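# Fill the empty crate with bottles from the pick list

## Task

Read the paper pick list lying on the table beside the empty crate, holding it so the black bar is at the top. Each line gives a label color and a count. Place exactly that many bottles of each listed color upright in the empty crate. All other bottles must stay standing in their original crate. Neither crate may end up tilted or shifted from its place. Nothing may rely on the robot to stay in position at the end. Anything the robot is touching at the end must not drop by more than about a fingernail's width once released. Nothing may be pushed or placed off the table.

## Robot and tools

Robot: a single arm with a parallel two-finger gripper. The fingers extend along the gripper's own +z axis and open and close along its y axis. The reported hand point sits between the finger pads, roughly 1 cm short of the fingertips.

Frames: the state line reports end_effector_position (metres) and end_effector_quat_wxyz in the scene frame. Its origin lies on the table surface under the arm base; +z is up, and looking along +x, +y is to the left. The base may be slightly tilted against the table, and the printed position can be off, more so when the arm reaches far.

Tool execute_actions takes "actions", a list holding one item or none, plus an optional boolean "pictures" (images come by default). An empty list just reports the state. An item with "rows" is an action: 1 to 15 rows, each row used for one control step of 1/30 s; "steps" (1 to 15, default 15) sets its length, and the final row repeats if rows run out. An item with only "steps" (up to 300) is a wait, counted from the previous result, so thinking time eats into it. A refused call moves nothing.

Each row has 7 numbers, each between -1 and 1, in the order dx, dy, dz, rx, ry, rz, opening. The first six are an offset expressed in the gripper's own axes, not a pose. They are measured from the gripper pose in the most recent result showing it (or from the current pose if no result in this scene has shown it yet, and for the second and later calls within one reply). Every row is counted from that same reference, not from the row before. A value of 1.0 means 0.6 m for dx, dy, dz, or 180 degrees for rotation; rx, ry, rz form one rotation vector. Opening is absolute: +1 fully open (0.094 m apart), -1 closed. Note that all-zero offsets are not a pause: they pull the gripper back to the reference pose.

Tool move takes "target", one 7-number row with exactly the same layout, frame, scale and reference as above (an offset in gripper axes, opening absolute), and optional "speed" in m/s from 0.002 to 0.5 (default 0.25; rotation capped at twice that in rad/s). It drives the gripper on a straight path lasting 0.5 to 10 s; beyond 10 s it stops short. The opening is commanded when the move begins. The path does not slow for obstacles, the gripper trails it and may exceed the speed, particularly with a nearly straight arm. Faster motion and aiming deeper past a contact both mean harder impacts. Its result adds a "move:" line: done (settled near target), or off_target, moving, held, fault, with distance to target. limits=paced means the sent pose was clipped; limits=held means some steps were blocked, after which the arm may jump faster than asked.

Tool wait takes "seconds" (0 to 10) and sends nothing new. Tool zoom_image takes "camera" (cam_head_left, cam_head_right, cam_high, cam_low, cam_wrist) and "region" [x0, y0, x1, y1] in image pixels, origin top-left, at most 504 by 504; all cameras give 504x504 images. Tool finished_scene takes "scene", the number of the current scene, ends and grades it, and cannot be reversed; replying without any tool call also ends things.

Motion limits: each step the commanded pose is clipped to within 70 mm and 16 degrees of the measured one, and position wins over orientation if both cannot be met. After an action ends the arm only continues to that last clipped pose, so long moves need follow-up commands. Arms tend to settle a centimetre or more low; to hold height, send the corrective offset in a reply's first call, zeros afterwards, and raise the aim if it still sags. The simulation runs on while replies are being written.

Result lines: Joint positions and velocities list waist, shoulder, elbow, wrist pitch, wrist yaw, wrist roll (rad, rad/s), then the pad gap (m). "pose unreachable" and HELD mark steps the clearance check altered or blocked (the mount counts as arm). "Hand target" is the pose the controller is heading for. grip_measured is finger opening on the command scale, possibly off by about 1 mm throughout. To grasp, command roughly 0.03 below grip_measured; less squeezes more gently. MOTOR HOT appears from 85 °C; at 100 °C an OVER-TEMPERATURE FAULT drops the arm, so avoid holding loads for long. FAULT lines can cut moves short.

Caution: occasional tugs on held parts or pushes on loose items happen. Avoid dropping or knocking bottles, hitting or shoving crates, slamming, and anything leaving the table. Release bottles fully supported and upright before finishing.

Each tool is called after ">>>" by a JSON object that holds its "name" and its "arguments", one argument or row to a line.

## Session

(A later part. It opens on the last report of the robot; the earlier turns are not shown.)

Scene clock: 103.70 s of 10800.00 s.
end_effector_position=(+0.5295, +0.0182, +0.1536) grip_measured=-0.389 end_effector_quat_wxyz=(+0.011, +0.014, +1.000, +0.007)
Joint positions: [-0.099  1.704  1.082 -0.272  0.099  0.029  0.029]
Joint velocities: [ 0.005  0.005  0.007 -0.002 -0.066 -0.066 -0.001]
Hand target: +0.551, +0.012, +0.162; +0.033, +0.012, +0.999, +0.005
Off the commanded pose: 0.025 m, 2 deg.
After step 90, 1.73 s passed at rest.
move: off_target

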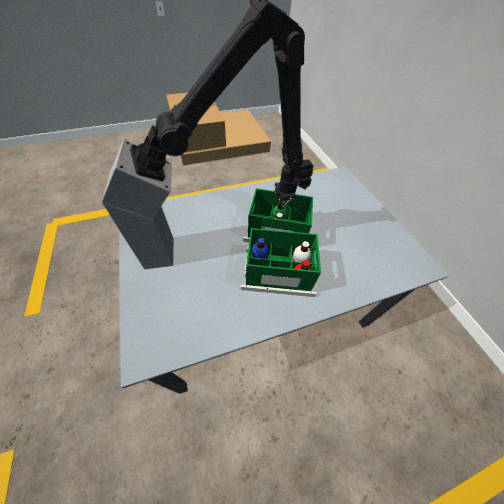

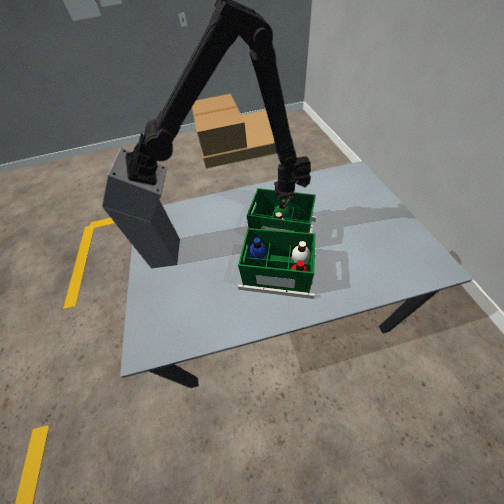

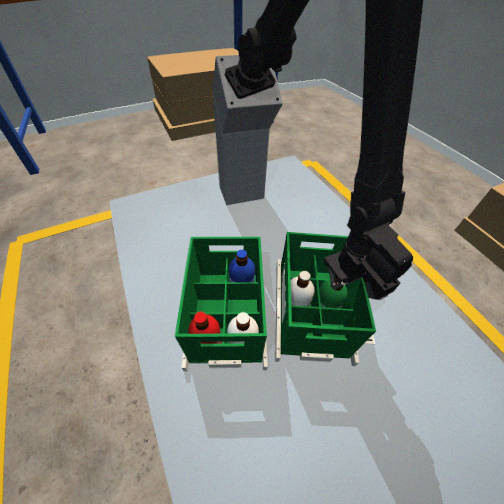

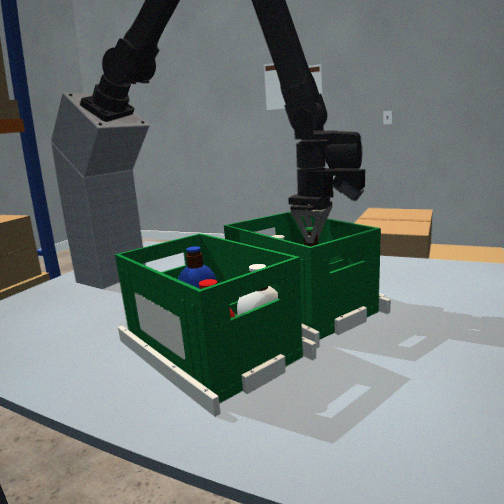

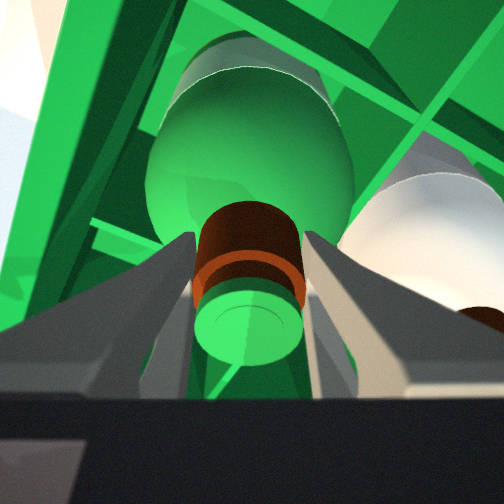

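>>> {"name": "move", "arguments": {
  "target": [-0.01,0,0.005,0,0,0,-0.5],
  "speed": 0.02
}}

>>> {"name": "move", "arguments": {
  "target": [0,0,0,0,0,0,-0.15]
}}

>>> {"name": "move", "arguments": {
  "target": [0,0,-0.15,0,0,0,-0.15],
  "speed": 0.1
}}

Scene clock: 111.07 s of 10800.00 s.
end_effector_position=(+0.5290, +0.0183, +0.1531) grip_measured=-0.389 end_effector_quat_wxyz=(+0.011, +0.014, +1.000, +0.007)
Joint positions: [-0.099  1.705  1.082 -0.272  0.099  0.029  0.029]
Joint velocities: [-0.024 -0.005  0.007  0.002 -0.022 -0.037  0.   ]
Hand target: +0.535, +0.018, +0.151; +0.011, +0.014, +1.000, +0.007
Off the commanded pose: 0.007 m, 0 deg.
After step 90, 3.67 s passed at rest.
move: done

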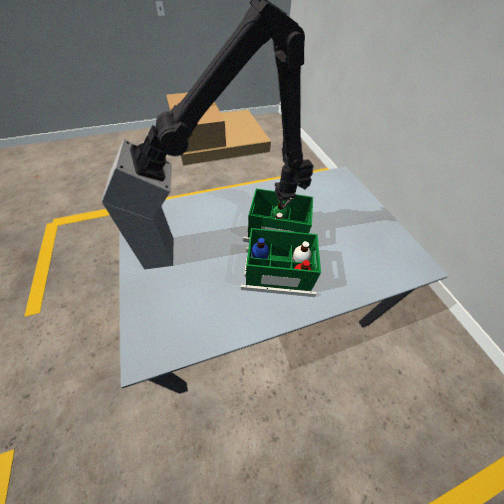

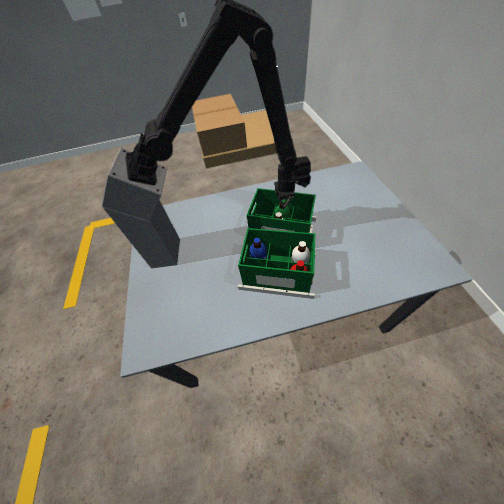

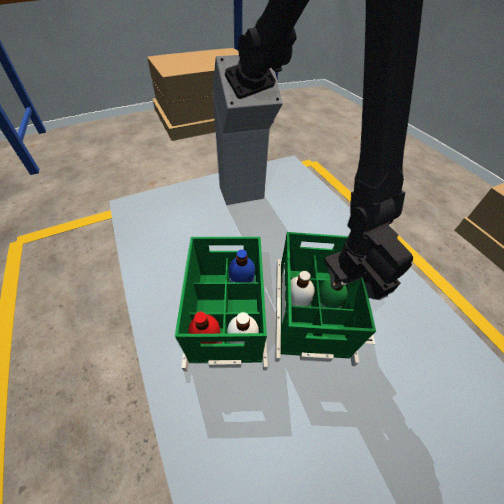

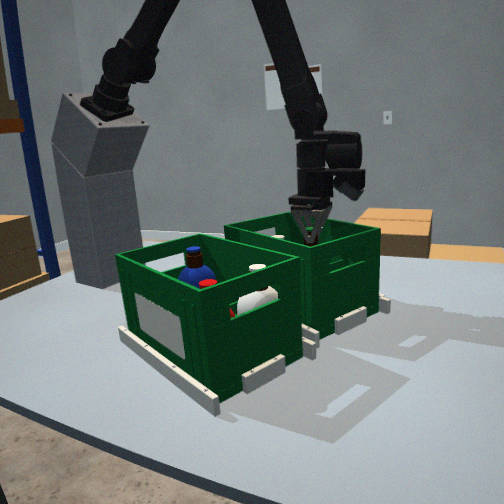

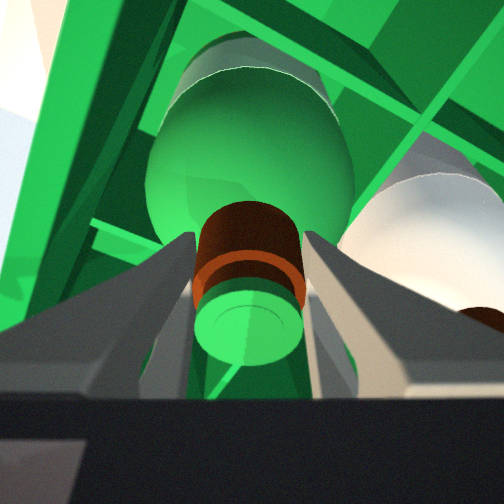

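Scene clock: 111.57 s of 10800.00 s.
end_effector_position=(+0.5290, +0.0183, +0.1531) grip_measured=-0.153 end_effector_quat_wxyz=(+0.011, +0.014, +1.000, +0.007)
Joint positions: [-0.099  1.705  1.082 -0.272  0.099  0.029  0.04 ]
Joint velocities: [-0.024 -0.015 -0.017 -0.007 -0.007  0.051  0.001]
Hand target: +0.529, +0.018, +0.153; +0.011, +0.014, +1.000, +0.007
Off the commanded pose: 0.000 m, 0 deg.
move: done

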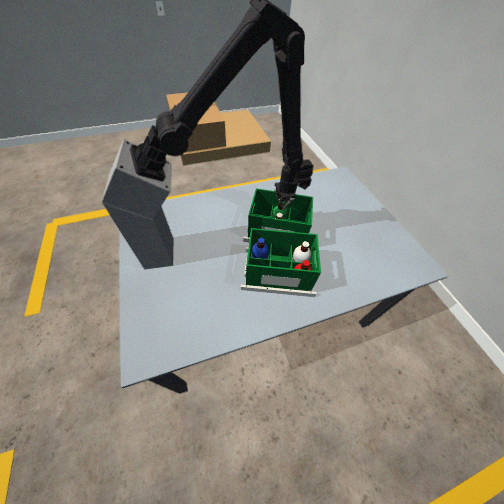

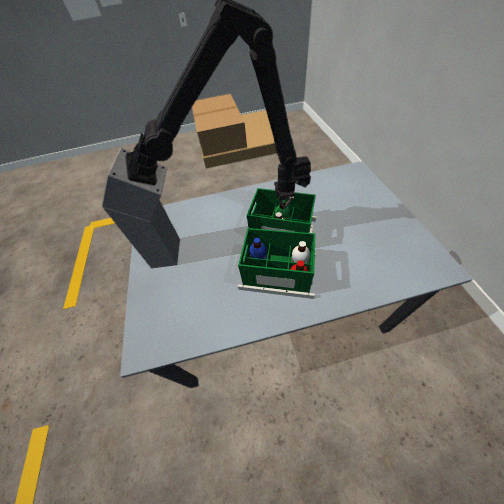

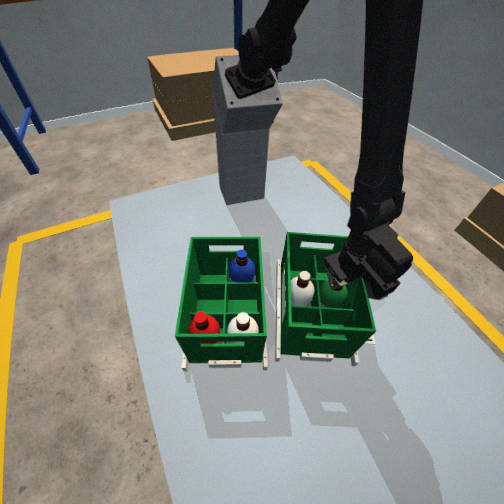

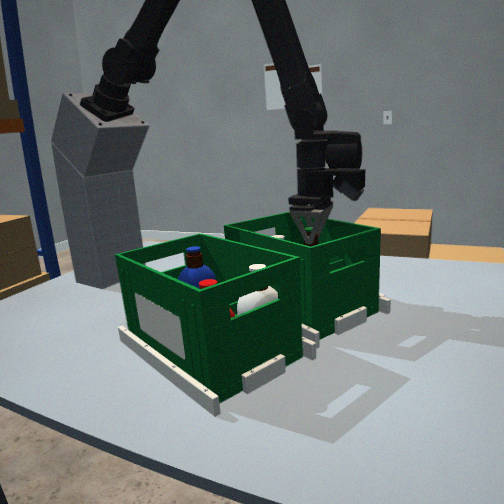

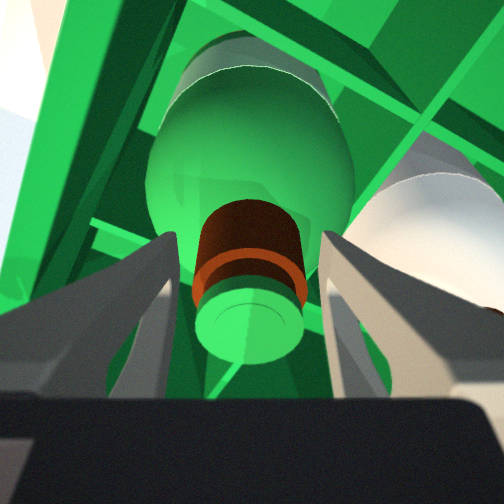

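Scene clock: 112.87 s of 10800.00 s.
end_effector_position=(+0.5279, +0.0136, +0.2374) grip_measured=-0.153 end_effector_quat_wxyz=(+0.009, +0.010, +1.000, +0.006)
Joint positions: [-0.088  1.488  1.018 -0.431  0.107  0.03   0.04 ]
Joint velocities: [-0.005 -0.005  0.017 -0.002 -0.066  0.007 -0.   ]
Hand target: +0.529, +0.017, +0.244; +0.011, +0.014, +1.000, +0.007
Off the commanded pose: 0.007 m, 1 deg.
move: done

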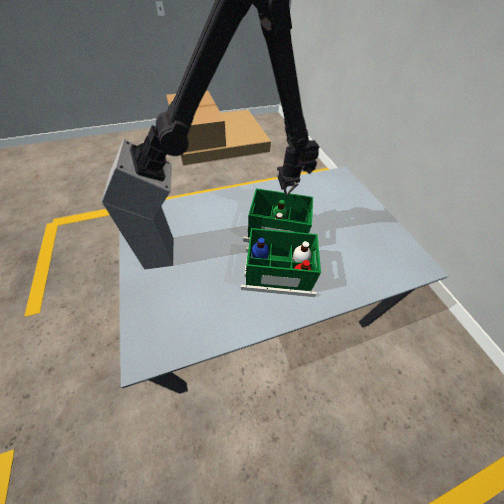

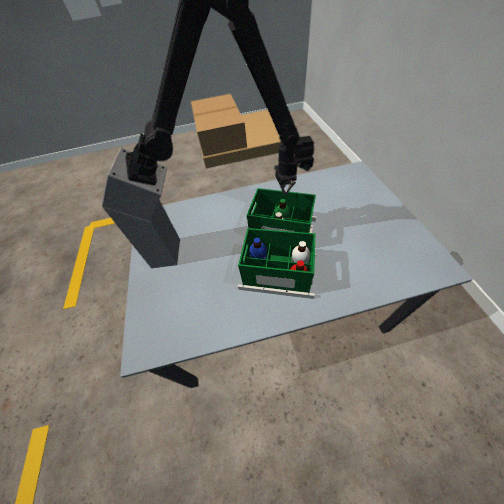

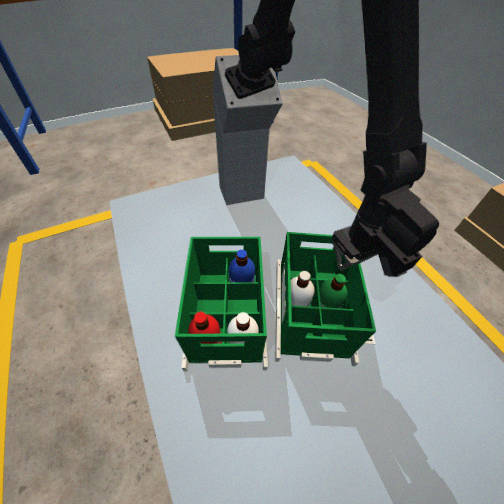

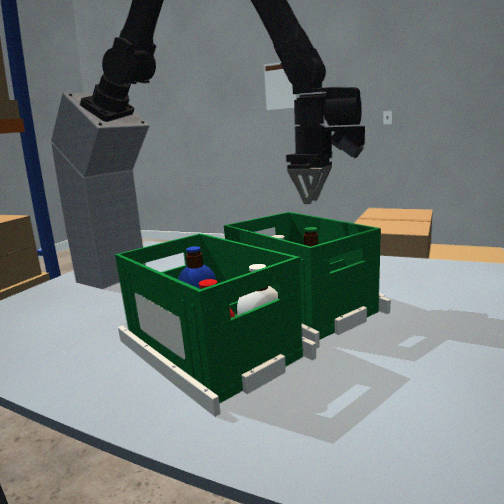

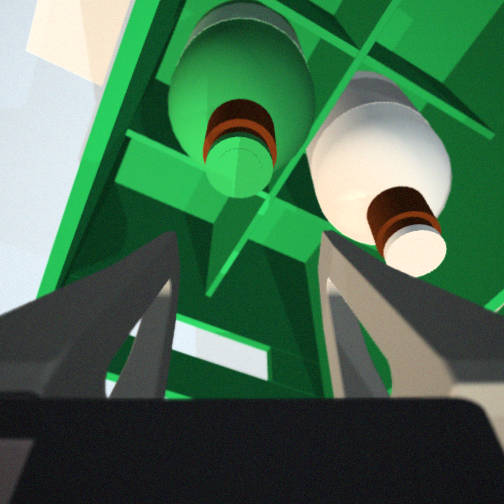

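>>> {"name": "finished_scene", "arguments": {
  "scene": 2
}}

The scene is finished: the task was done.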